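# Move sample box into freezer rack by window

## Task

Pick up the sample box on the shelved bench near the door, carry it to the freezer rack on the shelved bench near the window, and push it fully into a free slot of that rack. This fails if the rack leaves its bench, if any other box ends up not fully inserted in the rack, or if the sample box ever touches the floor. At the end, release the box and move the robot away from it. The robot must not topple or finish tilted, and the result only counts if it stays in place without the robot supporting it.

## Robot and tools

ROBOT. A wheeled base with a vertical column, a tilting head and two 6-joint arms (left and right), each ending in a two-finger gripper. Folded, it measures 0.73 m long, 0.62 m wide and 1.88 m tall, and its front sits 0.40 m ahead of the column. The base can drive forward or back and spin in place, but it cannot move sideways.

FRAMES. Base frame: origin on the floor under the column, midway between the drive wheels. x points forward, y to the left, z up. left_hand and right_hand are reported in this frame, at the point where the fingers join; the fingertips lie 8 mm past it. The hand's z axis runs along the fingers (quat_wxyz rotates (0,0,1) onto it) and its y axis runs across the opening. The odometry frame is the base frame as it was when the scene began. base_odometry counts wheel rotation only, so slipping shows up as travel. Heading is positive to the left, range -3.142 to 3.142.

execute_actions. Arguments: "actions", a list holding one action or nothing (empty just reports state and pictures), and "cameras", a list drawn from cam_head_left, cam_head_right, cam_left_wrist, cam_right_wrist, nav_camera, all (omitted or null means all, [] means none). One action may contain:
- "base": exactly one of {"translate_m": d}, a relative drive in metres, forward positive, -3 to 3; or {"rotate_rad": d}, a relative turn in radians, counter-clockwise (left) positive, -3.2 to 3.2. Both are offsets measured from where the base last reported itself.
- "joints": absolute targets keyed by joint name. Radians: head_tilt_rad -0.61 to 1.308 (0 about level, positive looks down); left/right_joint1_rad -2.879 to 2.879; joint2 0 to 3.141; joint3 0 to 3.019; joint4 -1.692 to 1.57; joint5 -1.57 to 1.57 (positive swings the hand to the robot's right); joint6 -2.094 to 2.094 (positive rolls clockwise viewed from behind). left/right_gripper_m is the fingertip gap in metres, 0 to 0.093. Done tolerances: head 0.03, joints 1-6 0.045, 0.14, 0.09, 0.055, 0.03, 0.035, gripper 0.003.
- "speeds": optional top speeds for this action, translate_m 0.05 to 0.8 m/s, rotate_rad 0.1 to 1 rad/s (maximum is default). It does not slow the arms.
Motions in one action start together. An action lasts at most 15 s; a base command needing over 8.667 s is rejected. Unknown keys or values out of range reject the whole call with no motion. Joints left out may still be pushing toward earlier targets. If a result reports a stop, the rest of that reply's motion calls are skipped.

wait: {"seconds": 0 to 10}; sends nothing new, then reports like an empty action. zoom_image: {"camera", "region": [x0,y0,x1,y1]} in pixels of that camera's latest full image, origin top-left, at most 504x504. finished_scene: {"scene": current scene number}; final, reports success.

CAMERAS. Head cameras and nav_camera give 896x504 pinhole images; the wrist cameras are 616x616 fisheye. Calibration (K, distortion, T_world_to_cam in the base frame) is approximate, and wrist-camera poses grow less accurate with arm extension.

ARM GEOMETRY. With joint1 at -1.57 (left) or 1.57 (right) and joints 5, 6 at 0, the arm moves in a vertical plane 0.23 m to that side of the column. Let a = j2 - 0.35, b = 1.05 + j2 - j3, c = b - j4 (c = 1.57 means fingers straight down). Hand is roughly 0.12 + 0.39 sin a + 0.38 cos b + 0.25 cos c m forward and 1.46 + 0.39 cos a - 0.38 sin b - 0.25 sin c m high. Example: j2, j3, j4 = 0.93, 0.78, 0.14 gives 0.60 forward, 1.21 up. Real hands sit up to ~5 cm lower and nearer (about 12 cm with heavy or extended loads). Reach is about 1 m from the shoulder, lowest about 0.47 m up; the floor is out of reach.

LOADS (fingers down, per arm): 3.2 kg near 0.4 m ahead at 0.65-1.2 m up; 2 kg to 0.6 m ahead at 0.65-1.25 m; 1 kg to 0.8 m ahead at 0.9-1.2 m; 0.3 kg to 0.6 m ahead at 0.65-1.6 m. Grip holds roughly 2-6 kg. Loads under 0.2 kg tolerate fingers only 0.35 rad below horizontal.

GRIPPER. Fingers are 7 cm long; outside width exceeds the reported gap by 1 cm at the tips and 5 cm at the root. Housing 10 x 7 cm; wrist camera sticks out 11 cm on one side. Command a gap smaller than the object to grip; off_target is then expected. A reported gap staying 0.002 m or more above the target indicates something is held.

FRICTION. Changes under ~0.03 rad (0.08 for joints 2, 3) may do nothing. For gentle contact, step ~0.05 rad per call from your last target.

RESULT LINES. base_status/joint_status: done, off_target, contact_stop (base wheel stalled: back off 0.05 m before retrying or turning), time_out, not_followed, "joint command not followed" with a cause (self/body/other-arm/obstacle check; back the moved joints off by 0.05 rad or more, or move the other arm), limit_stop_at_motor_heat. on_its_own describes uncommanded behaviour; "held at" is a held target. A blocked arm keeps pressing; relieve it by resending its reported positions (a loaded arm then sags about 1 cm per kg). motor_effort lists left_wheel and right_wheel in percent, peak in brackets. wheel_motors_off = 1 after roughly 3 s of hard pushing, which cuts the wheels for 2 s. If turned_by_wheels and turned_by_imu disagree by over ~4% and at least 0.05 rad, the base hit something or slipped. base_tilt in degrees (forward, right); a drop of 0.5 in forward while moving means leaning back: reverse 0.05 m. Motor temperatures per arm: MOTOR HOT from 85 °C, arm drops at 100 °C.

AVOID. Arms striking or squeezing each other, especially fast or near the centre line; dropping the box or letting it reach the floor; shoving the rack off its bench or knocking other boxes out; tabletops 0.30-1.20 m high catching the column; long hard pushes. Loose objects may be bumped occasionally.

Each tool is called as name(argument=value, ...), one argument or row to a line, values as JSON.

## Session

execute_actions(
  actions=[],
)

Scene clock: 0.00 s.
Motor temperatures (°C, as the motors report them): left_arm=[26 22 24 26 24 23] | right_arm=[24 27 26 23 25 24]
base_odometry: x=+0.000 y=+0.000 heading=+0.000 (m, m, rad; odometry frame)
turned_by_wheels: +0.000 (rad since the last result)
turned_by_imu: +0.000 (rad since the last result)
base_tilt: forward=+0.1 right=+0.2 (deg)
base_status: not commanded
joint_positions: head_tilt_rad=+0.890 left_joint1_rad=-1.604 left_joint2_rad=+0.864 left_joint3_rad=+0.417 left_joint4_rad=-0.985 left_joint5_rad=-0.005 left_joint6_rad=-0.089 left_gripper_m=+0.094 right_joint1_rad=+1.579 right_joint2_rad=+0.897 right_joint3_rad=+0.411 right_joint4_rad=-0.992 right_joint5_rad=-0.037 right_joint6_rad=-0.055 right_gripper_m=+0.094
joint_status: not commanded
wheel_motors_off: 0
motor_effort: left_wheel=+4 right_wheel=-1 (%)
left_hand: x=+0.1497 y=+0.2184 z=+1.2587 quat_wxyz=(+0.438, +0.025, -0.898, -0.012) (m; base frame)
right_hand: x=+0.1394 y=-0.2174 z=+1.2604 quat_wxyz=(+0.458, +0.020, -0.888, -0.032) (m; base frame)
pictures: cam_head_left, cam_head_right, cam_left_wrist, cam_right_wrist, nav_camera
Images, in order (width x height): cam_head_left 896x504, cam_head_right 896x504, cam_left_wrist 616x616, cam_right_wrist 616x616, nav_camera 896x504.

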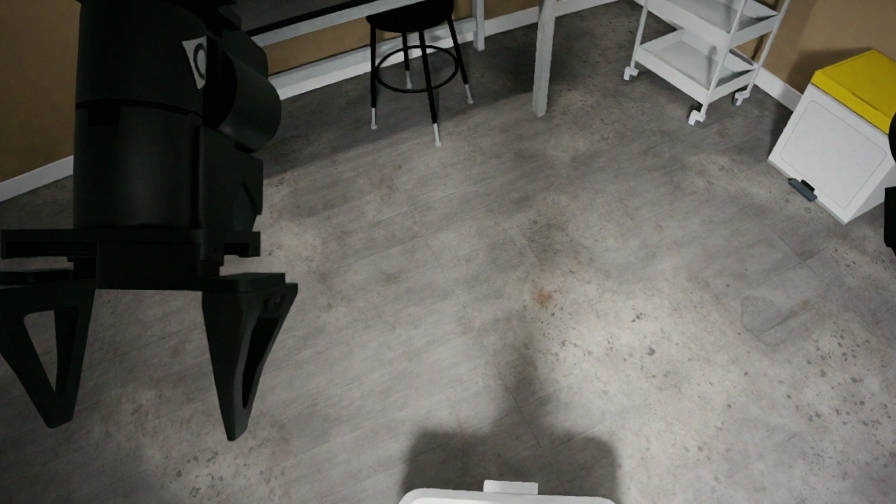

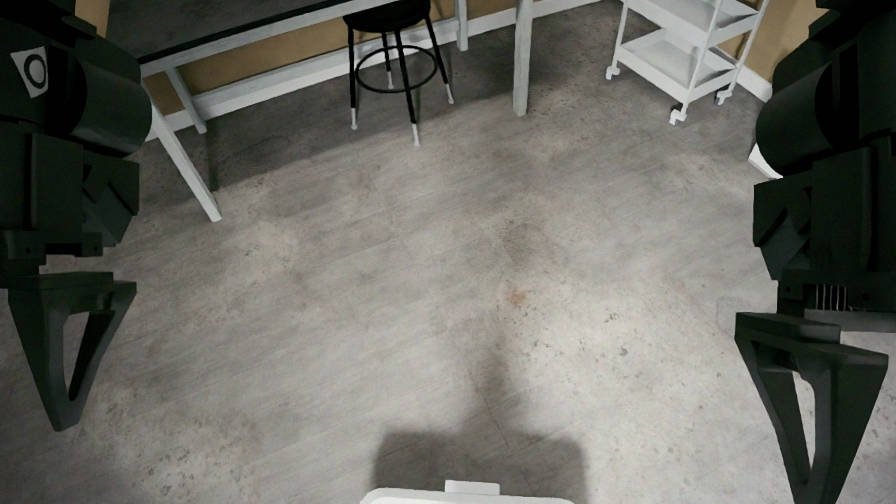

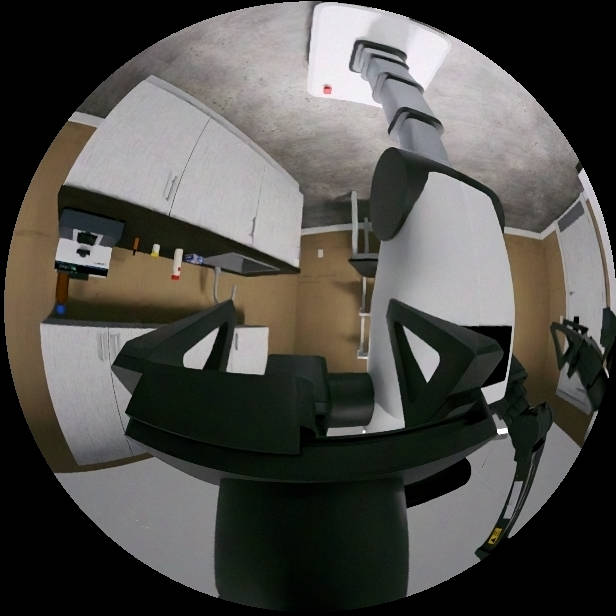

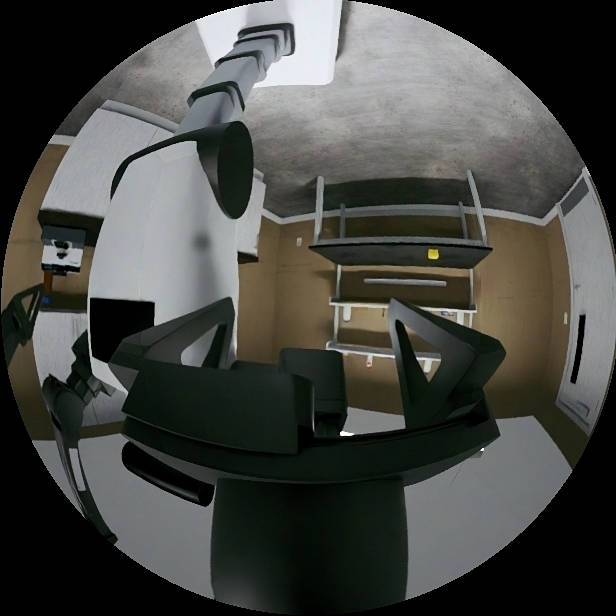

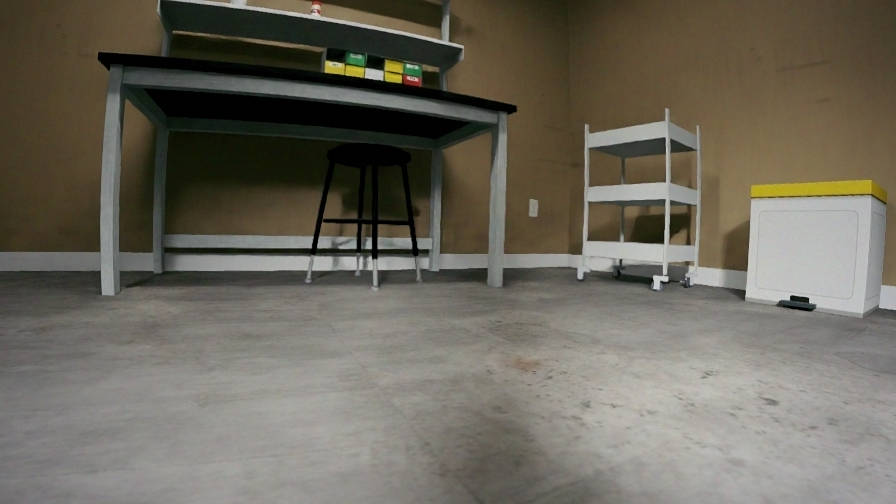

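execute_actions(
  actions=[
    {"base":{"rotate_rad":-2.74},"joints":{"head_tilt_rad":0.4}},
  ],
  cameras=["cam_head_left","nav_camera"],
)

Scene clock: 4.13 s.
Motor temperatures (°C, as the motors report them): left_arm=[26 23 24 26 24 23] | right_arm=[24 27 26 23 25 24]
base_odometry: x=+0.000 y=+0.000 heading=-2.740 (m, m, rad; odometry frame)
turned_by_wheels: -2.740 (rad since the last result)
turned_by_imu: -2.751 (rad since the last result)
base_tilt: forward=+0.0 right=+0.1 (deg)
base_status: done
joint_positions: head_tilt_rad=+0.419 left_joint1_rad=-1.604 left_joint2_rad=+0.864 left_joint3_rad=+0.417 left_joint4_rad=-0.985 left_joint5_rad=-0.005 left_joint6_rad=-0.089 left_gripper_m=+0.094 right_joint1_rad=+1.579 right_joint2_rad=+0.897 right_joint3_rad=+0.411 right_joint4_rad=-0.992 right_joint5_rad=-0.037 right_joint6_rad=-0.055 right_gripper_m=+0.094
joint_status: all done
wheel_motors_off: 0
motor_effort: left_wheel=+2(40) right_wheel=-4(22) (%)
left_hand: x=+0.1497 y=+0.2184 z=+1.2587 quat_wxyz=(+0.438, +0.025, -0.898, -0.012) (m; base frame)
right_hand: x=+0.1394 y=-0.2174 z=+1.2604 quat_wxyz=(+0.458, +0.020, -0.888, -0.032) (m; base frame)
pictures: cam_head_left, nav_camera
camera_calibration (this result's frames):
cam_head_left: T_world_to_cam=[[0.116159, -0.993191, -0.00882337, 0.0469151], [-0.453703, -0.045156, -0.890008, 1.39133], [0.88355, 0.107385, -0.455859, 0.574422], [0, 0, 0, 1]] pos_world=[0.11827, 0.0477382, 1.50057]
Images, in order (width x height): cam_head_left 896x504, nav_camera 896x504.

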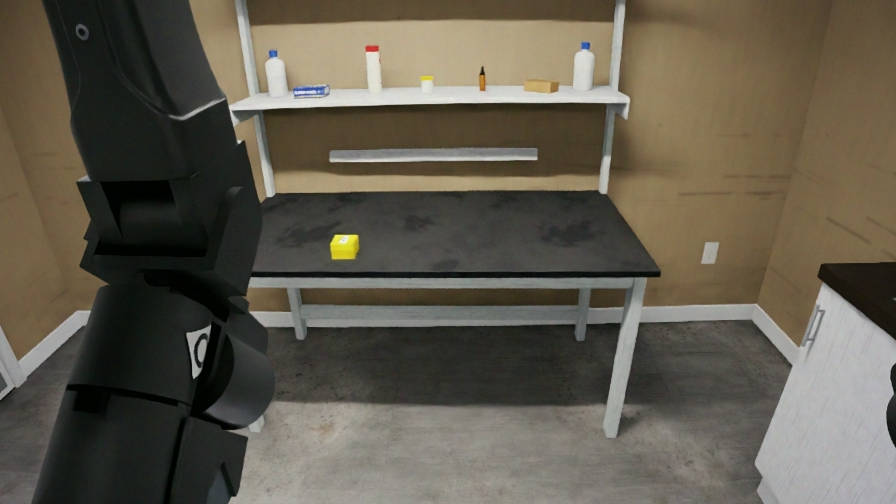

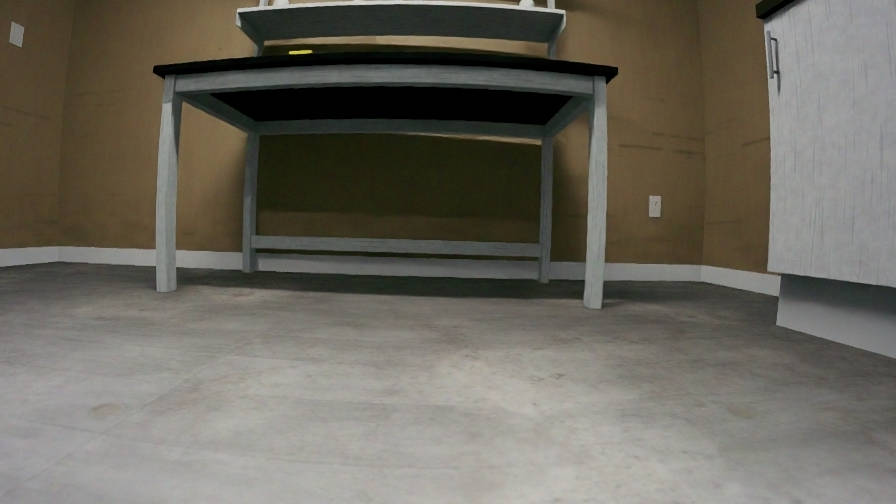

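execute_actions(
  actions=[
    {"base":{"rotate_rad":0.34}},
  ],
  cameras=[],
)

execute_actions(
  actions=[
    {"base":{"translate_m":0.62},"joints":{"left_joint1_rad":-1.57,"left_joint2_rad":2.5,"left_joint3_rad":2.43,"left_joint4_rad":0.72,"left_joint6_rad":0,"head_tilt_rad":0.7}},
  ],
  cameras=[],
)

execute_actions(
  actions=[
    {"base":{"rotate_rad":-0.22}},
  ],
  cameras=["cam_head_left","cam_left_wrist"],
)

Scene clock: 5.90 s.
Motor temperatures (°C, as the motors report them): left_arm=[26 23 24 26 24 23] | right_arm=[24 27 26 23 25 24]
base_odometry: x=+0.000 y=+0.000 heading=-2.400 (m, m, rad; odometry frame)
turned_by_wheels: +0.340 (rad since the last result)
turned_by_imu: +0.342 (rad since the last result)
base_tilt: forward=+0.1 right=+0.2 (deg)
base_status: done
joint_positions: head_tilt_rad=+0.419 left_joint1_rad=-1.604 left_joint2_rad=+0.864 left_joint3_rad=+0.417 left_joint4_rad=-0.985 left_joint5_rad=-0.005 left_joint6_rad=-0.089 left_gripper_m=+0.094 right_joint1_rad=+1.579 right_joint2_rad=+0.897 right_joint3_rad=+0.411 right_joint4_rad=-0.992 right_joint5_rad=-0.037 right_joint6_rad=-0.055 right_gripper_m=+0.094
joint_status: not commanded
wheel_motors_off: 0
motor_effort: left_wheel=-1(20) right_wheel=+0(17) (%)
left_hand: x=+0.1497 y=+0.2184 z=+1.2587 quat_wxyz=(+0.438, +0.025, -0.898, -0.012) (m; base frame)
right_hand: x=+0.1394 y=-0.2174 z=+1.2604 quat_wxyz=(+0.458, +0.020, -0.888, -0.032) (m; base frame)
pictures: none
No camera images: the call's "cameras" was empty. Leave "cameras" out to get every camera's image.

Scene clock: 8.47 s.
Motor temperatures (°C, as the motors report them): left_arm=[26 23 24 26 24 23] | right_arm=[24 27 26 23 25 24]
base_odometry: x=-0.457 y=-0.419 heading=-2.401 (m, m, rad; odometry frame)
turned_by_wheels: -0.001 (rad since the last result)
turned_by_imu: -0.001 (rad since the last result)
base_tilt: forward=+0.1 right=+0.2 (deg)
base_status: done
joint_positions: head_tilt_rad=+0.703 left_joint1_rad=-1.572 left_joint2_rad=+2.478 left_joint3_rad=+2.421 left_joint4_rad=+0.700 left_joint5_rad=-0.005 left_joint6_rad=-0.007 left_gripper_m=+0.094 right_joint1_rad=+1.579 right_joint2_rad=+0.897 right_joint3_rad=+0.413 right_joint4_rad=-0.992 right_joint5_rad=-0.037 right_joint6_rad=-0.055 right_gripper_m=+0.094
joint_status: all done
wheel_motors_off: 0
motor_effort: left_wheel=-1(42) right_wheel=+0(54) (%)
left_hand: x=+0.8471 y=+0.2241 z=+0.8129 quat_wxyz=(-0.550, +0.004, -0.835, +0.001) (m; base frame)
right_hand: x=+0.1402 y=-0.2174 z=+1.2601 quat_wxyz=(+0.458, +0.020, -0.888, -0.032) (m; base frame)
pictures: none
No camera images: the call's "cameras" was empty. Leave "cameras" out to get every camera's image.

Scene clock: 10.10 s.
Motor temperatures (°C, as the motors report them): left_arm=[26 23 25 26 24 23] | right_arm=[24 27 26 23 25 24]
base_odometry: x=-0.458 y=-0.419 heading=-2.620 (m, m, rad; odometry frame)
turned_by_wheels: -0.219 (rad since the last result)
turned_by_imu: -0.218 (rad since the last result)
base_tilt: forward=+0.0 right=+0.2 (deg)
base_status: done
joint_positions: head_tilt_rad=+0.703 left_joint1_rad=-1.569 left_joint2_rad=+2.479 left_joint3_rad=+2.421 left_joint4_rad=+0.700 left_joint5_rad=-0.005 left_joint6_rad=-0.007 left_gripper_m=+0.094 right_joint1_rad=+1.579 right_joint2_rad=+0.897 right_joint3_rad=+0.413 right_joint4_rad=-0.992 right_joint5_rad=-0.037 right_joint6_rad=-0.055 right_gripper_m=+0.094
joint_status: not commanded
wheel_motors_off: 0
motor_effort: left_wheel=+0(32) right_wheel=-4(40) (%)
left_hand: x=+0.8468 y=+0.2266 z=+0.8126 quat_wxyz=(-0.550, +0.004, -0.835, -0.001) (m; base frame)
right_hand: x=+0.1402 y=-0.2174 z=+1.2601 quat_wxyz=(+0.458, +0.020, -0.888, -0.032) (m; base frame)
pictures: cam_head_left, cam_left_wrist
camera_calibration (this result's frames):
cam_head_left: T_world_to_cam=[[0.109015, -0.993191, -0.0410655, 0.0969251], [-0.685228, -0.045156, -0.726927, 1.15176], [0.720124, 0.107385, -0.685485, 0.936219], [0, 0, 0, 1]] pos_world=[0.104461, 0.0477382, 1.48299]
cam_left_wrist: T_world_to_cam=[[0.015805, -0.999853, -0.00666652, 0.223772], [-0.854855, -0.0100541, -0.51877, 1.15432], [0.518627, 0.0138981, -0.854888, 0.370812], [0, 0, 0, 1]] pos_world=[0.790924, 0.230191, 0.91732]
Images, in order (width x height): cam_head_left 896x504, cam_left_wrist 616x616.

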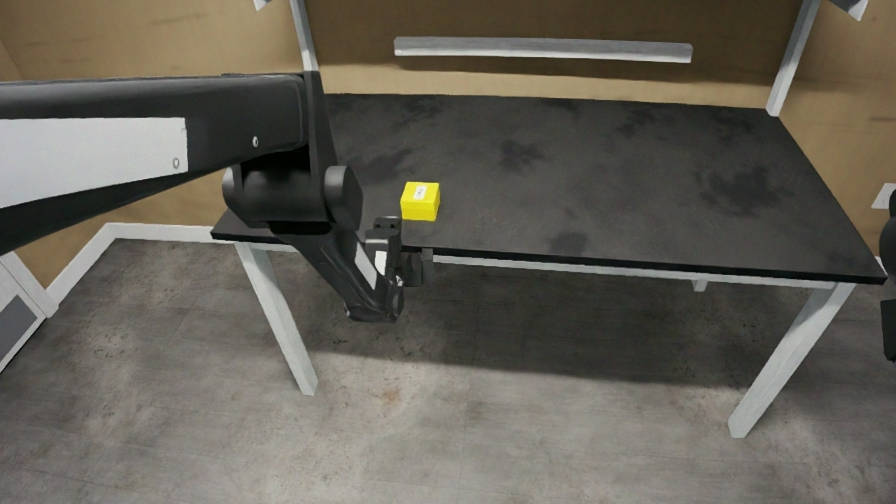

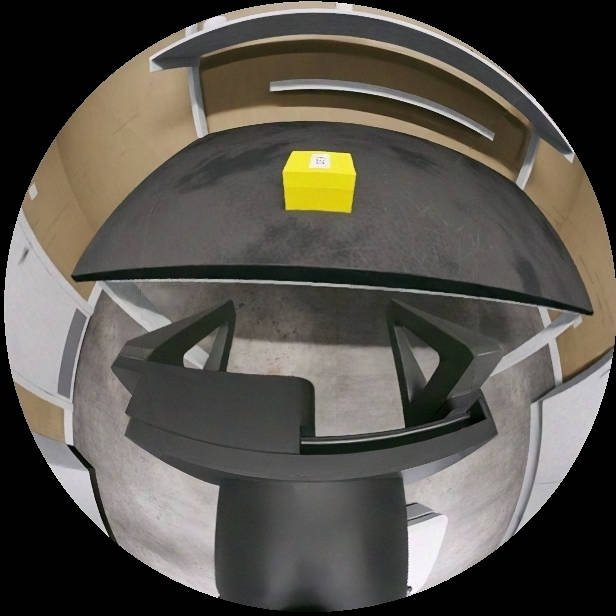

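execute_actions(
  actions=[
    {"joints":{"left_joint2_rad":2.40,"left_joint4_rad":0.62,"left_joint5_rad":0.04}},
  ],
  cameras=[],
)

execute_actions(
  actions=[
    {"base":{"translate_m":0.06}},
  ],
  cameras=["cam_left_wrist"],
)

Scene clock: 11.40 s.
Motor temperatures (°C, as the motors report them): left_arm=[26 24 25 26 24 23] | right_arm=[24 27 26 23 25 24]
base_odometry: x=-0.458 y=-0.419 heading=-2.620 (m, m, rad; odometry frame)
turned_by_wheels: +0.000 (rad since the last result)
turned_by_imu: +0.000 (rad since the last result)
base_tilt: forward=+0.0 right=+0.2 (deg)
base_status: not commanded
joint_positions: head_tilt_rad=+0.703 left_joint1_rad=-1.569 left_joint2_rad=+2.403 left_joint3_rad=+2.421 left_joint4_rad=+0.631 left_joint5_rad=+0.038 left_joint6_rad=-0.007 left_gripper_m=+0.094 right_joint1_rad=+1.579 right_joint2_rad=+0.897 right_joint3_rad=+0.413 right_joint4_rad=-0.992 right_joint5_rad=-0.037 right_joint6_rad=-0.055 right_gripper_m=+0.094
joint_status: all done
wheel_motors_off: 0
motor_effort: left_wheel=+0(0) right_wheel=+0(2) (%)
left_hand: x=+0.8871 y=+0.2193 z=+0.8532 quat_wxyz=(-0.553, -0.008, -0.833, +0.017) (m; base frame)
right_hand: x=+0.1402 y=-0.2174 z=+1.2601 quat_wxyz=(+0.458, +0.020, -0.888, -0.032) (m; base frame)
pictures: none
No camera images: the call's "cameras" was empty. Leave "cameras" out to get every camera's image.

Scene clock: 12.57 s.
Motor temperatures (°C, as the motors report them): left_arm=[26 24 25 26 24 23] | right_arm=[24 27 26 23 25 24]
base_odometry: x=-0.510 y=-0.449 heading=-2.620 (m, m, rad; odometry frame)
turned_by_wheels: -0.001 (rad since the last result)
turned_by_imu: -0.001 (rad since the last result)
base_tilt: forward=+0.0 right=+0.2 (deg)
base_status: done
joint_positions: head_tilt_rad=+0.704 left_joint1_rad=-1.569 left_joint2_rad=+2.401 left_joint3_rad=+2.421 left_joint4_rad=+0.631 left_joint5_rad=+0.038 left_joint6_rad=-0.007 left_gripper_m=+0.094 right_joint1_rad=+1.579 right_joint2_rad=+0.897 right_joint3_rad=+0.413 right_joint4_rad=-0.992 right_joint5_rad=-0.037 right_joint6_rad=-0.055 right_gripper_m=+0.094
joint_status: not commanded
wheel_motors_off: 0
motor_effort: left_wheel=+1(45) right_wheel=+2(45) (%)
left_hand: x=+0.8888 y=+0.2193 z=+0.8552 quat_wxyz=(-0.554, -0.008, -0.832, +0.017) (m; base frame)
right_hand: x=+0.1402 y=-0.2174 z=+1.2601 quat_wxyz=(+0.458, +0.020, -0.888, -0.032) (m; base frame)
pictures: cam_left_wrist
camera_calibration (this result's frames):
cam_left_wrist: T_world_to_cam=[[-0.0232001, -0.999683, 0.00982573, 0.236619], [-0.85, 0.0145507, -0.526581, 1.20917], [0.526271, -0.0205686, -0.850068, 0.382224], [0, 0, 0, 1]] pos_world=[0.832131, 0.226811, 0.959318]
Images, in order (width x height): cam_left_wrist 616x616.

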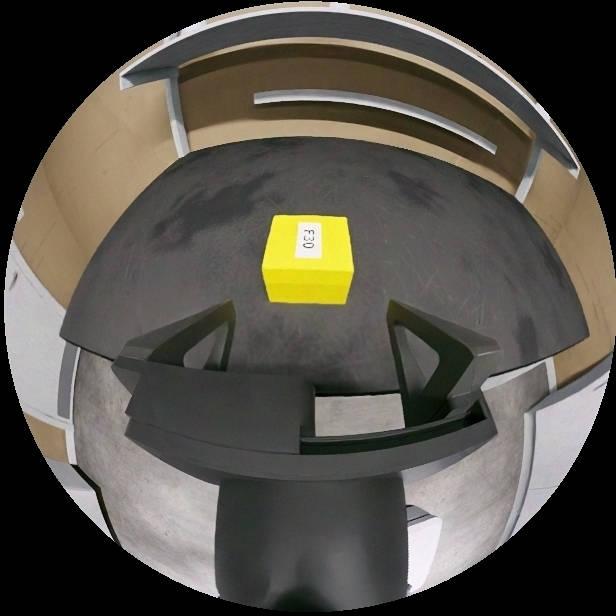

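execute_actions(
  actions=[
    {"joints":{"left_joint2_rad":2.53,"left_joint4_rad":0.75}},
  ],
  cameras=[],
)

execute_actions(
  actions=[
    {"base":{"translate_m":0.15},"speeds":{"translate_m":0.1}},
  ],
  cameras=["cam_left_wrist"],
)

Scene clock: 13.80 s.
Motor temperatures (°C, as the motors report them): left_arm=[26 24 25 26 24 23] | right_arm=[24 27 26 23 25 24]
base_odometry: x=-0.510 y=-0.449 heading=-2.620 (m, m, rad; odometry frame)
turned_by_wheels: +0.000 (rad since the last result)
turned_by_imu: +0.000 (rad since the last result)
base_tilt: forward=+0.0 right=+0.1 (deg)
base_status: not commanded
joint_positions: head_tilt_rad=+0.704 left_joint1_rad=-1.569 left_joint2_rad=+2.546 left_joint3_rad=+2.421 left_joint4_rad=+0.731 left_joint5_rad=+0.038 left_joint6_rad=-0.007 left_gripper_m=+0.094 right_joint1_rad=+1.579 right_joint2_rad=+0.897 right_joint3_rad=+0.413 right_joint4_rad=-0.992 right_joint5_rad=-0.037 right_joint6_rad=-0.055 right_gripper_m=+0.094
joint_status: all done
wheel_motors_off: 0
motor_effort: left_wheel=+0(0) right_wheel=+0(0) (%)
left_hand: x=+0.8055 y=+0.2194 z=+0.7727 quat_wxyz=(-0.535, -0.007, -0.845, +0.017) (m; base frame)
right_hand: x=+0.1402 y=-0.2174 z=+1.2601 quat_wxyz=(+0.458, +0.020, -0.888, -0.032) (m; base frame)
pictures: none
No camera images: the call's "cameras" was empty. Leave "cameras" out to get every camera's image.

Scene clock: 16.00 s.
Motor temperatures (°C, as the motors report them): left_arm=[26 25 26 26 24 23] | right_arm=[24 27 26 23 25 24]
base_odometry: x=-0.640 y=-0.523 heading=-2.621 (m, m, rad; odometry frame)
turned_by_wheels: +0.000 (rad since the last result)
turned_by_imu: -0.001 (rad since the last result)
base_tilt: forward=+0.0 right=+0.2 (deg)
base_status: done
joint_positions: head_tilt_rad=+0.704 left_joint1_rad=-1.565 left_joint2_rad=+2.623 left_joint3_rad=+2.380 left_joint4_rad=+0.727 left_joint5_rad=+0.045 left_joint6_rad=+0.034 left_gripper_m=+0.094 right_joint1_rad=+1.579 right_joint2_rad=+0.897 right_joint3_rad=+0.412 right_joint4_rad=-0.992 right_joint5_rad=-0.037 right_joint6_rad=-0.055 right_gripper_m=+0.094
joint_status: not commanded
wheel_motors_off: 0
motor_effort: left_wheel=+1(27) right_wheel=+1(48) (%)
left_hand: x=+0.7307 y=+0.2226 z=+0.7086 quat_wxyz=(-0.483, -0.026, -0.875, +0.008) (m; base frame)
right_hand: x=+0.1396 y=-0.2174 z=+1.2603 quat_wxyz=(+0.458, +0.020, -0.888, -0.032) (m; base frame)
pictures: cam_left_wrist
camera_calibration (this result's frames):
cam_left_wrist: T_world_to_cam=[[-0.0470225, -0.998659, -0.0216739, 0.277167], [-0.923707, 0.0517316, -0.37959, 0.938997], [0.380202, 0.0021711, -0.924901, 0.495491], [0, 0, 0, 1]] pos_world=[0.692005, 0.227144, 0.820721]
Images, in order (width x height): cam_left_wrist 616x616.

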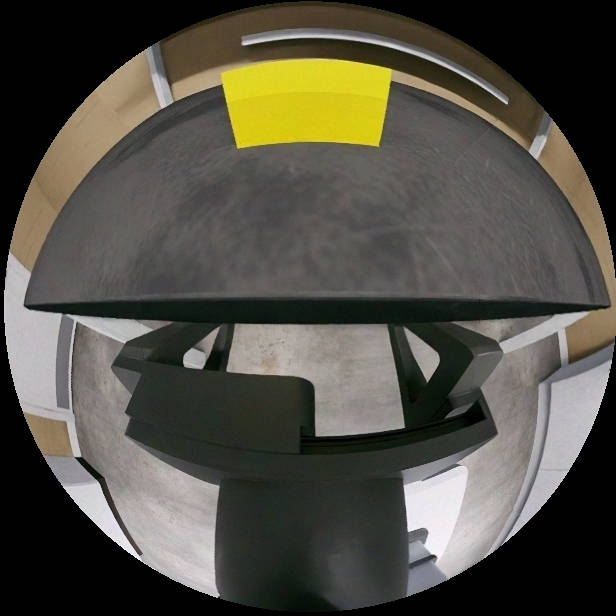

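Went under. Back off, raise.

execute_actions(
  actions=[
    {"base":{"translate_m":-0.18}},
  ],
  cameras=[],
)

execute_actions(
  actions=[
    {"joints":{"left_joint2_rad":2.44,"left_joint3_rad":2.43,"left_joint4_rad":0.66,"left_joint6_rad":0}},
  ],
  cameras=[],
)

execute_actions(
  actions=[
    {"base":{"translate_m":0.1},"speeds":{"translate_m":0.1}},
  ],
  cameras=["cam_left_wrist"],
)

Scene clock: 17.80 s.
Motor temperatures (°C, as the motors report them): left_arm=[26 25 26 26 24 23] | right_arm=[24 27 26 23 25 24]
base_odometry: x=-0.484 y=-0.434 heading=-2.620 (m, m, rad; odometry frame)
turned_by_wheels: +0.001 (rad since the last result)
turned_by_imu: +0.001 (rad since the last result)
base_tilt: forward=+0.0 right=+0.1 (deg)
base_status: done
joint_positions: head_tilt_rad=+0.704 left_joint1_rad=-1.565 left_joint2_rad=+2.539 left_joint3_rad=+2.404 left_joint4_rad=+0.728 left_joint5_rad=+0.042 left_joint6_rad=+0.009 left_gripper_m=+0.094 right_joint1_rad=+1.579 right_joint2_rad=+0.897 right_joint3_rad=+0.410 right_joint4_rad=-0.992 right_joint5_rad=-0.037 right_joint6_rad=-0.055 right_gripper_m=+0.094
joint_status: not commanded
wheel_motors_off: 0
motor_effort: left_wheel=+1(36) right_wheel=+0(33) (%)
left_hand: x=+0.8016 y=+0.2231 z=+0.7700 quat_wxyz=(-0.529, -0.015, -0.848, +0.012) (m; base frame)
right_hand: x=+0.1386 y=-0.2174 z=+1.2607 quat_wxyz=(+0.459, +0.020, -0.888, -0.032) (m; base frame)
pictures: none
No camera images: the call's "cameras" was empty. Leave "cameras" out to get every camera's image.

Scene clock: 19.00 s.
Motor temperatures (°C, as the motors report them): left_arm=[26 25 26 26 24 23] | right_arm=[24 27 26 23 25 24]
base_odometry: x=-0.484 y=-0.434 heading=-2.620 (m, m, rad; odometry frame)
turned_by_wheels: +0.000 (rad since the last result)
turned_by_imu: +0.000 (rad since the last result)
base_tilt: forward=+0.0 right=+0.2 (deg)
base_status: not commanded
joint_positions: head_tilt_rad=+0.704 left_joint1_rad=-1.565 left_joint2_rad=+2.433 left_joint3_rad=+2.408 left_joint4_rad=+0.671 left_joint5_rad=+0.042 left_joint6_rad=+0.009 left_gripper_m=+0.094 right_joint1_rad=+1.579 right_joint2_rad=+0.897 right_joint3_rad=+0.410 right_joint4_rad=-0.992 right_joint5_rad=-0.037 right_joint6_rad=-0.055 right_gripper_m=+0.094
joint_status: all done
wheel_motors_off: 0
motor_effort: left_wheel=+1(1) right_wheel=+1(2) (%)
left_hand: x=+0.8670 y=+0.2230 z=+0.8342 quat_wxyz=(-0.552, -0.015, -0.834, +0.012) (m; base frame)
right_hand: x=+0.1386 y=-0.2174 z=+1.2607 quat_wxyz=(+0.459, +0.020, -0.888, -0.032) (m; base frame)
pictures: none
No camera images: the call's "cameras" was empty. Leave "cameras" out to get every camera's image.

Scene clock: 20.87 s.
Motor temperatures (°C, as the motors report them): left_arm=[26 26 26 26 24 23] | right_arm=[24 27 26 23 25 24]
base_odometry: x=-0.570 y=-0.484 heading=-2.620 (m, m, rad; odometry frame)
turned_by_wheels: -0.001 (rad since the last result)
turned_by_imu: -0.001 (rad since the last result)
base_tilt: forward=+0.0 right=+0.2 (deg)
base_status: done
joint_positions: head_tilt_rad=+0.704 left_joint1_rad=-1.565 left_joint2_rad=+2.434 left_joint3_rad=+2.408 left_joint4_rad=+0.671 left_joint5_rad=+0.042 left_joint6_rad=+0.009 left_gripper_m=+0.094 right_joint1_rad=+1.579 right_joint2_rad=+0.897 right_joint3_rad=+0.412 right_joint4_rad=-0.992 right_joint5_rad=-0.037 right_joint6_rad=-0.055 right_gripper_m=+0.094
joint_status: not commanded
wheel_motors_off: 0
motor_effort: left_wheel=+1(34) right_wheel=+1(41) (%)
left_hand: x=+0.8667 y=+0.2226 z=+0.8339 quat_wxyz=(-0.551, -0.015, -0.834, +0.012) (m; base frame)
right_hand: x=+0.1396 y=-0.2174 z=+1.2603 quat_wxyz=(+0.458, +0.020, -0.888, -0.032) (m; base frame)
pictures: cam_left_wrist
camera_calibration (this result's frames):
cam_left_wrist: T_world_to_cam=[[-0.0306679, -0.999508, -0.00655618, 0.259678], [-0.852735, 0.0295853, -0.521505, 1.17395], [0.521442, -0.0104028, -0.853223, 0.38028], [0, 0, 0, 1]] pos_world=[0.810737, 0.228775, 0.938386]
Images, in order (width x height): cam_left_wrist 616x616.

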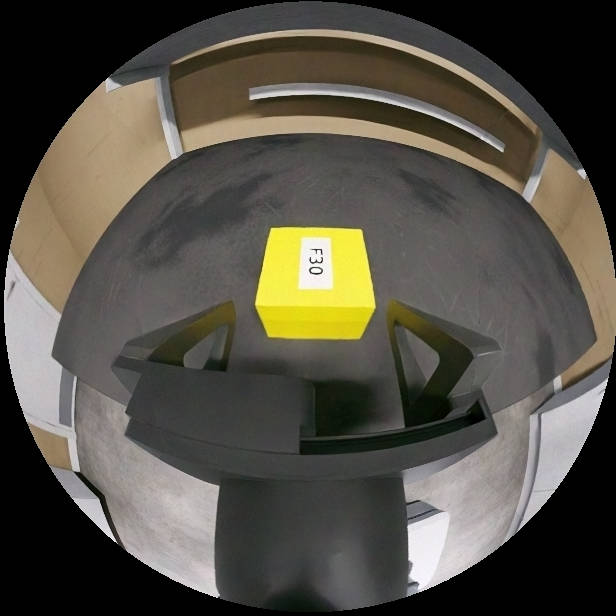

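execute_actions(
  actions=[
    {"base":{"translate_m":0.05},"speeds":{"translate_m":0.1},"joints":{"left_joint4_rad":0.57}},
  ],
  cameras=["cam_left_wrist"],
)

execute_actions(
  actions=[
    {"joints":{"left_gripper_m":0.04}},
  ],
  cameras=["cam_left_wrist"],
)

Scene clock: 22.40 s.
Motor temperatures (°C, as the motors report them): left_arm=[26 26 27 26 24 23] | right_arm=[24 27 26 23 25 24]
base_odometry: x=-0.614 y=-0.509 heading=-2.621 (m, m, rad; odometry frame)
turned_by_wheels: -0.001 (rad since the last result)
turned_by_imu: -0.001 (rad since the last result)
base_tilt: forward=+0.0 right=+0.2 (deg)
base_status: done
joint_positions: head_tilt_rad=+0.704 left_joint1_rad=-1.565 left_joint2_rad=+2.433 left_joint3_rad=+2.408 left_joint4_rad=+0.583 left_joint5_rad=+0.042 left_joint6_rad=+0.009 left_gripper_m=+0.094 right_joint1_rad=+1.579 right_joint2_rad=+0.897 right_joint3_rad=+0.411 right_joint4_rad=-0.992 right_joint5_rad=-0.037 right_joint6_rad=-0.055 right_gripper_m=+0.094
joint_status: all done
wheel_motors_off: 0
motor_effort: left_wheel=+0(32) right_wheel=+2(32) (%)
left_hand: x=+0.8579 y=+0.2227 z=+0.8150 quat_wxyz=(-0.515, -0.014, -0.857, +0.013) (m; base frame)
right_hand: x=+0.1395 y=-0.2174 z=+1.2604 quat_wxyz=(+0.458, +0.020, -0.888, -0.032) (m; base frame)
pictures: cam_left_wrist
camera_calibration (this result's frames):
cam_left_wrist: T_world_to_cam=[[-0.0306909, -0.999522, -0.0036557, 0.257008], [-0.894655, 0.0291014, -0.445808, 1.1309], [0.445702, -0.0104117, -0.895121, 0.467883], [0, 0, 0, 1]] pos_world=[0.811119, 0.228846, 0.923917]
Images, in order (width x height): cam_left_wrist 616x616.

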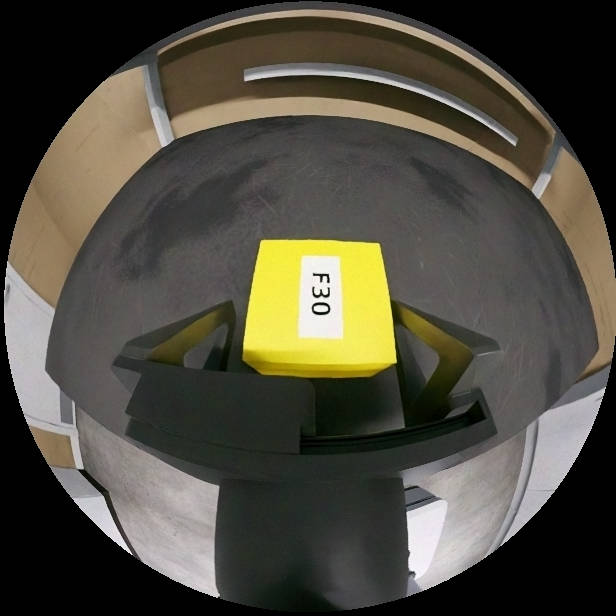

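Scene clock: 23.00 s.
Motor temperatures (°C, as the motors report them): left_arm=[26 26 27 26 24 23] | right_arm=[24 27 26 23 25 24]
base_odometry: x=-0.614 y=-0.509 heading=-2.621 (m, m, rad; odometry frame)
turned_by_wheels: +0.000 (rad since the last result)
turned_by_imu: +0.000 (rad since the last result)
base_tilt: forward=+0.1 right=+0.2 (deg)
base_status: not commanded
joint_positions: head_tilt_rad=+0.704 left_joint1_rad=-1.566 left_joint2_rad=+2.433 left_joint3_rad=+2.408 left_joint4_rad=+0.583 left_joint5_rad=+0.041 left_joint6_rad=+0.007 left_gripper_m=+0.075 right_joint1_rad=+1.579 right_joint2_rad=+0.897 right_joint3_rad=+0.411 right_joint4_rad=-0.992 right_joint5_rad=-0.037 right_joint6_rad=-0.055 right_gripper_m=+0.094
joint_status: left_gripper_m off_target (ended at +0.075, target +0.040)
wheel_motors_off: 0
motor_effort: left_wheel=+0(0) right_wheel=-1(0) (%)
left_hand: x=+0.8579 y=+0.2224 z=+0.8150 quat_wxyz=(-0.515, -0.014, -0.857, +0.013) (m; base frame)
right_hand: x=+0.1395 y=-0.2174 z=+1.2604 quat_wxyz=(+0.458, +0.020, -0.888, -0.032) (m; base frame)
pictures: cam_left_wrist
camera_calibration (this result's frames):
cam_left_wrist: T_world_to_cam=[[-0.0300078, -0.999547, -0.00249449, 0.255187], [-0.894693, 0.0279725, -0.445805, 1.13119], [0.445672, -0.0111458, -0.895127, 0.468072], [0, 0, 0, 1]] pos_world=[0.811121, 0.228646, 0.923912]
Images, in order (width x height): cam_left_wrist 616x616.

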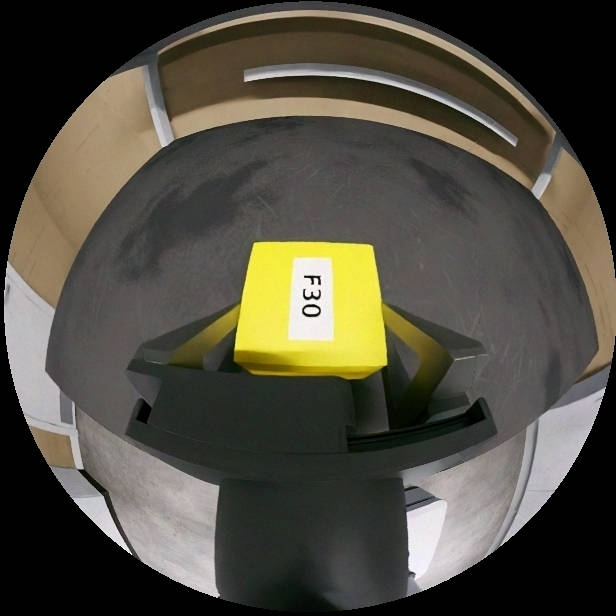

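execute_actions(
  actions=[
    {"joints":{"left_joint2_rad":2.3,"left_joint4_rad":0.44,"head_tilt_rad":0.4}},
  ],
  cameras=[],
)

execute_actions(
  actions=[
    {"base":{"translate_m":-0.4}},
  ],
  cameras=[],
)

execute_actions(
  actions=[
    {"base":{"rotate_rad":3.14},"speeds":{"rotate_rad":0.6}},
  ],
  cameras=["cam_head_left","cam_head_right"],
)

Scene clock: 24.23 s.
Motor temperatures (°C, as the motors report them): left_arm=[26 26 27 26 24 23] | right_arm=[24 27 26 23 25 24]
base_odometry: x=-0.614 y=-0.509 heading=-2.621 (m, m, rad; odometry frame)
turned_by_wheels: +0.000 (rad since the last result)
turned_by_imu: +0.000 (rad since the last result)
base_tilt: forward=+0.0 right=+0.2 (deg)
base_status: not commanded
joint_positions: head_tilt_rad=+0.419 left_joint1_rad=-1.566 left_joint2_rad=+2.306 left_joint3_rad=+2.408 left_joint4_rad=+0.447 left_joint5_rad=+0.041 left_joint6_rad=+0.007 left_gripper_m=+0.075 right_joint1_rad=+1.579 right_joint2_rad=+0.897 right_joint3_rad=+0.411 right_joint4_rad=-0.992 right_joint5_rad=-0.037 right_joint6_rad=-0.055 right_gripper_m=+0.094
joint_status: all done
wheel_motors_off: 0
motor_effort: left_wheel=+1(0) right_wheel=+0(0) (%)
left_hand: x=+0.9197 y=+0.2222 z=+0.8833 quat_wxyz=(-0.511, -0.014, -0.859, +0.013) (m; base frame)
right_hand: x=+0.1395 y=-0.2174 z=+1.2604 quat_wxyz=(+0.458, +0.020, -0.888, -0.032) (m; base frame)
pictures: none
No camera images: the call's "cameras" was empty. Leave "cameras" out to get every camera's image.

Scene clock: 26.37 s.
Motor temperatures (°C, as the motors report them): left_arm=[26 26 27 26 24 23] | right_arm=[24 27 26 23 25 24]
base_odometry: x=-0.267 y=-0.309 heading=-2.622 (m, m, rad; odometry frame)
turned_by_wheels: -0.001 (rad since the last result)
turned_by_imu: -0.001 (rad since the last result)
base_tilt: forward=+0.0 right=+0.2 (deg)
base_status: done
joint_positions: head_tilt_rad=+0.418 left_joint1_rad=-1.566 left_joint2_rad=+2.307 left_joint3_rad=+2.408 left_joint4_rad=+0.447 left_joint5_rad=+0.041 left_joint6_rad=+0.007 left_gripper_m=+0.075 right_joint1_rad=+1.579 right_joint2_rad=+0.897 right_joint3_rad=+0.409 right_joint4_rad=-0.992 right_joint5_rad=-0.037 right_joint6_rad=-0.055 right_gripper_m=+0.094
joint_status: not commanded
wheel_motors_off: 0
motor_effort: left_wheel=+0(34) right_wheel=-1(51) (%)
left_hand: x=+0.9188 y=+0.2219 z=+0.8821 quat_wxyz=(-0.510, -0.014, -0.860, +0.013) (m; base frame)
right_hand: x=+0.1383 y=-0.2174 z=+1.2608 quat_wxyz=(+0.459, +0.020, -0.888, -0.032) (m; base frame)
pictures: none
No camera images: the call's "cameras" was empty. Leave "cameras" out to get every camera's image.

Scene clock: 32.87 s.
Motor temperatures (°C, as the motors report them): left_arm=[26 27 28 26 24 23] | right_arm=[24 28 26 23 25 24]
base_odometry: x=-0.267 y=-0.309 heading=+0.518 (m, m, rad; odometry frame)
turned_by_wheels: +3.139 (rad since the last result)
turned_by_imu: +3.154 (rad since the last result)
base_tilt: forward=+0.0 right=+0.2 (deg)
base_status: done
joint_positions: head_tilt_rad=+0.418 left_joint1_rad=-1.569 left_joint2_rad=+2.307 left_joint3_rad=+2.408 left_joint4_rad=+0.447 left_joint5_rad=+0.041 left_joint6_rad=+0.007 left_gripper_m=+0.075 right_joint1_rad=+1.579 right_joint2_rad=+0.897 right_joint3_rad=+0.409 right_joint4_rad=-0.992 right_joint5_rad=-0.037 right_joint6_rad=-0.055 right_gripper_m=+0.094
joint_status: not commanded
wheel_motors_off: 0
motor_effort: left_wheel=-2(37) right_wheel=+1(42) (%)
left_hand: x=+0.9188 y=+0.2196 z=+0.8821 quat_wxyz=(-0.510, -0.014, -0.860, +0.014) (m; base frame)
right_hand: x=+0.1383 y=-0.2174 z=+1.2608 quat_wxyz=(+0.459, +0.020, -0.888, -0.032) (m; base frame)
pictures: cam_head_left, cam_head_right
camera_calibration (this result's frames):
cam_head_left: T_world_to_cam=[[0.116162, -0.993191, -0.0087769, 0.0468434], [-0.453347, -0.045156, -0.89019, 1.39159], [0.883733, 0.107385, -0.455505, 0.573869], [0, 0, 0, 1]] pos_world=[0.118286, 0.0477382, 1.50059]
cam_head_right: T_world_to_cam=[[0.105689, -0.994294, -0.0144648, -0.0339148], [-0.448999, -0.0347376, -0.892857, 1.39728], [0.88726, 0.10086, -0.450109, 0.570726], [0, 0, 0, 1]] pos_world=[0.124582, -0.0427464, 1.50397]
Images, in order (width x height): cam_head_left 896x504, cam_head_right 896x504.

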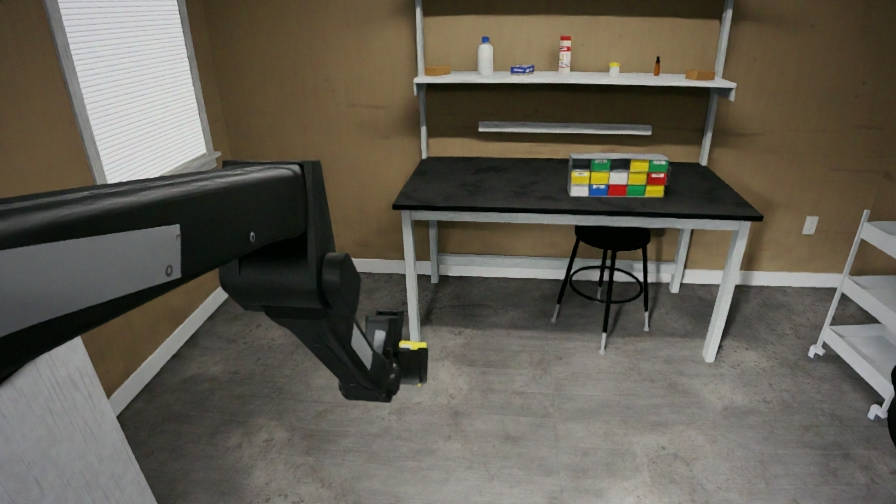

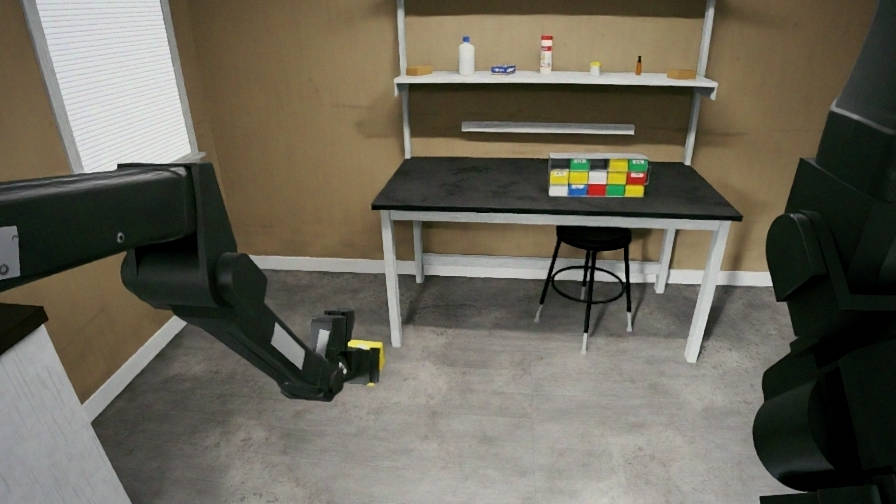

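execute_actions(
  actions=[
    {"base":{"rotate_rad":-0.55},"joints":{"left_joint2_rad":2.2,"left_joint4_rad":0.34}},
  ],
  cameras=[],
)

execute_actions(
  actions=[
    {"base":{"translate_m":0.9}},
  ],
  cameras=[],
)

execute_actions(
  actions=[
    {"base":{"rotate_rad":0.54}},
  ],
  cameras=["cam_head_right","cam_left_wrist"],
)

Scene clock: 35.23 s.
Motor temperatures (°C, as the motors report them): left_arm=[26 28 28 26 24 23] | right_arm=[24 28 26 23 25 24]
base_odometry: x=-0.266 y=-0.309 heading=-0.032 (m, m, rad; odometry frame)
turned_by_wheels: -0.550 (rad since the last result)
turned_by_imu: -0.553 (rad since the last result)
base_tilt: forward=+0.0 right=+0.2 (deg)
base_status: done
joint_positions: head_tilt_rad=+0.418 left_joint1_rad=-1.569 left_joint2_rad=+2.218 left_joint3_rad=+2.408 left_joint4_rad=+0.343 left_joint5_rad=+0.041 left_joint6_rad=+0.007 left_gripper_m=+0.075 right_joint1_rad=+1.579 right_joint2_rad=+0.897 right_joint3_rad=+0.409 right_joint4_rad=-0.992 right_joint5_rad=-0.037 right_joint6_rad=-0.055 right_gripper_m=+0.094
joint_status: all done
wheel_motors_off: 0
motor_effort: left_wheel=+0(23) right_wheel=-2(21) (%)
left_hand: x=+0.9552 y=+0.2195 z=+0.9321 quat_wxyz=(-0.504, -0.013, -0.864, +0.015) (m; base frame)
right_hand: x=+0.1383 y=-0.2174 z=+1.2608 quat_wxyz=(+0.459, +0.020, -0.888, -0.032) (m; base frame)
pictures: none
No camera images: the call's "cameras" was empty. Leave "cameras" out to get every camera's image.

Scene clock: 38.27 s.
Motor temperatures (°C, as the motors report them): left_arm=[26 29 29 26 24 23] | right_arm=[24 28 26 23 25 24]
base_odometry: x=+0.633 y=-0.338 heading=-0.031 (m, m, rad; odometry frame)
turned_by_wheels: +0.000 (rad since the last result)
turned_by_imu: -0.001 (rad since the last result)
base_tilt: forward=+0.0 right=+0.2 (deg)
base_status: done
joint_positions: head_tilt_rad=+0.418 left_joint1_rad=-1.569 left_joint2_rad=+2.218 left_joint3_rad=+2.408 left_joint4_rad=+0.343 left_joint5_rad=+0.041 left_joint6_rad=+0.007 left_gripper_m=+0.075 right_joint1_rad=+1.579 right_joint2_rad=+0.897 right_joint3_rad=+0.414 right_joint4_rad=-0.992 right_joint5_rad=-0.037 right_joint6_rad=-0.055 right_gripper_m=+0.094
joint_status: not commanded
wheel_motors_off: 0
motor_effort: left_wheel=+1(53) right_wheel=-1(44) (%)
left_hand: x=+0.9556 y=+0.2195 z=+0.9327 quat_wxyz=(-0.504, -0.013, -0.863, +0.015) (m; base frame)
right_hand: x=+0.1409 y=-0.2174 z=+1.2599 quat_wxyz=(+0.457, +0.020, -0.889, -0.032) (m; base frame)
pictures: none
No camera images: the call's "cameras" was empty. Leave "cameras" out to get every camera's image.

Scene clock: 40.43 s.
Motor temperatures (°C, as the motors report them): left_arm=[26 29 29 26 24 23] | right_arm=[24 28 26 23 25 24]
base_odometry: x=+0.633 y=-0.338 heading=+0.508 (m, m, rad; odometry frame)
turned_by_wheels: +0.540 (rad since the last result)
turned_by_imu: +0.540 (rad since the last result)
base_tilt: forward=+0.1 right=+0.2 (deg)
base_status: done
joint_positions: head_tilt_rad=+0.418 left_joint1_rad=-1.572 left_joint2_rad=+2.218 left_joint3_rad=+2.408 left_joint4_rad=+0.343 left_joint5_rad=+0.040 left_joint6_rad=+0.007 left_gripper_m=+0.075 right_joint1_rad=+1.579 right_joint2_rad=+0.897 right_joint3_rad=+0.414 right_joint4_rad=-0.992 right_joint5_rad=-0.037 right_joint6_rad=-0.055 right_gripper_m=+0.094
joint_status: not commanded
wheel_motors_off: 0
motor_effort: left_wheel=-2(43) right_wheel=+1(30) (%)
left_hand: x=+0.9556 y=+0.2166 z=+0.9327 quat_wxyz=(-0.504, -0.013, -0.863, +0.016) (m; base frame)
right_hand: x=+0.1409 y=-0.2174 z=+1.2599 quat_wxyz=(+0.457, +0.020, -0.889, -0.032) (m; base frame)
pictures: cam_head_right, cam_left_wrist
camera_calibration (this result's frames):
cam_head_right: T_world_to_cam=[[0.105692, -0.994294, -0.014443, -0.0339484], [-0.448816, -0.0347376, -0.892949, 1.39742], [0.887352, 0.10086, -0.449926, 0.57044], [0, 0, 0, 1]] pos_world=[0.124589, -0.0427464, 1.50399]
cam_left_wrist: T_world_to_cam=[[-0.0318615, -0.999487, 0.00316511, 0.249101], [-0.905259, 0.0275151, -0.423969, 1.2611], [0.423664, -0.0163735, -0.905671, 0.56185], [0, 0, 0, 1]] pos_world=[0.911519, 0.223474, 1.04273]
Images, in order (width x height): cam_head_right 896x504, cam_left_wrist 616x616.

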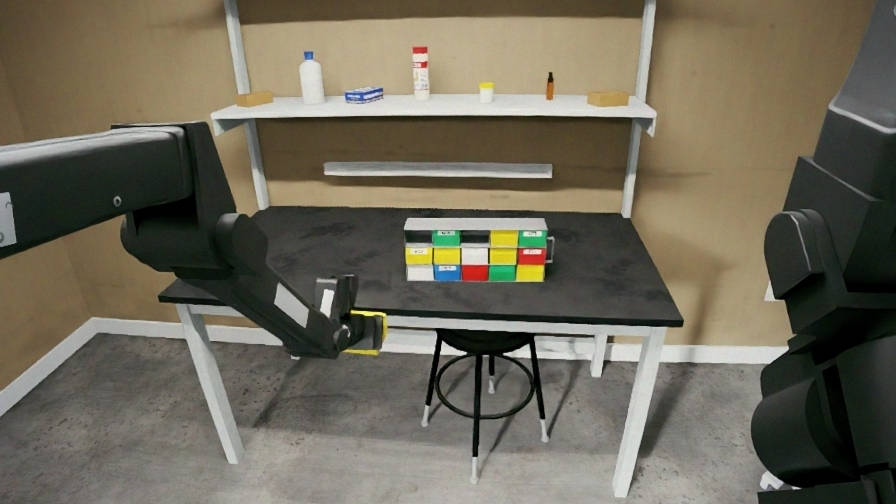

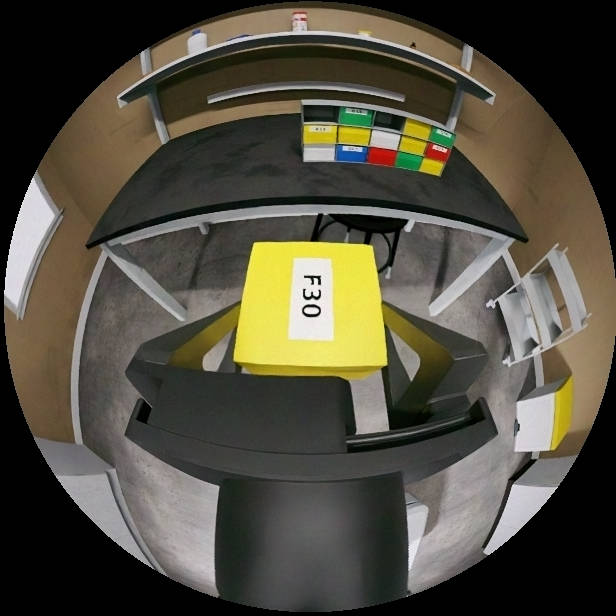

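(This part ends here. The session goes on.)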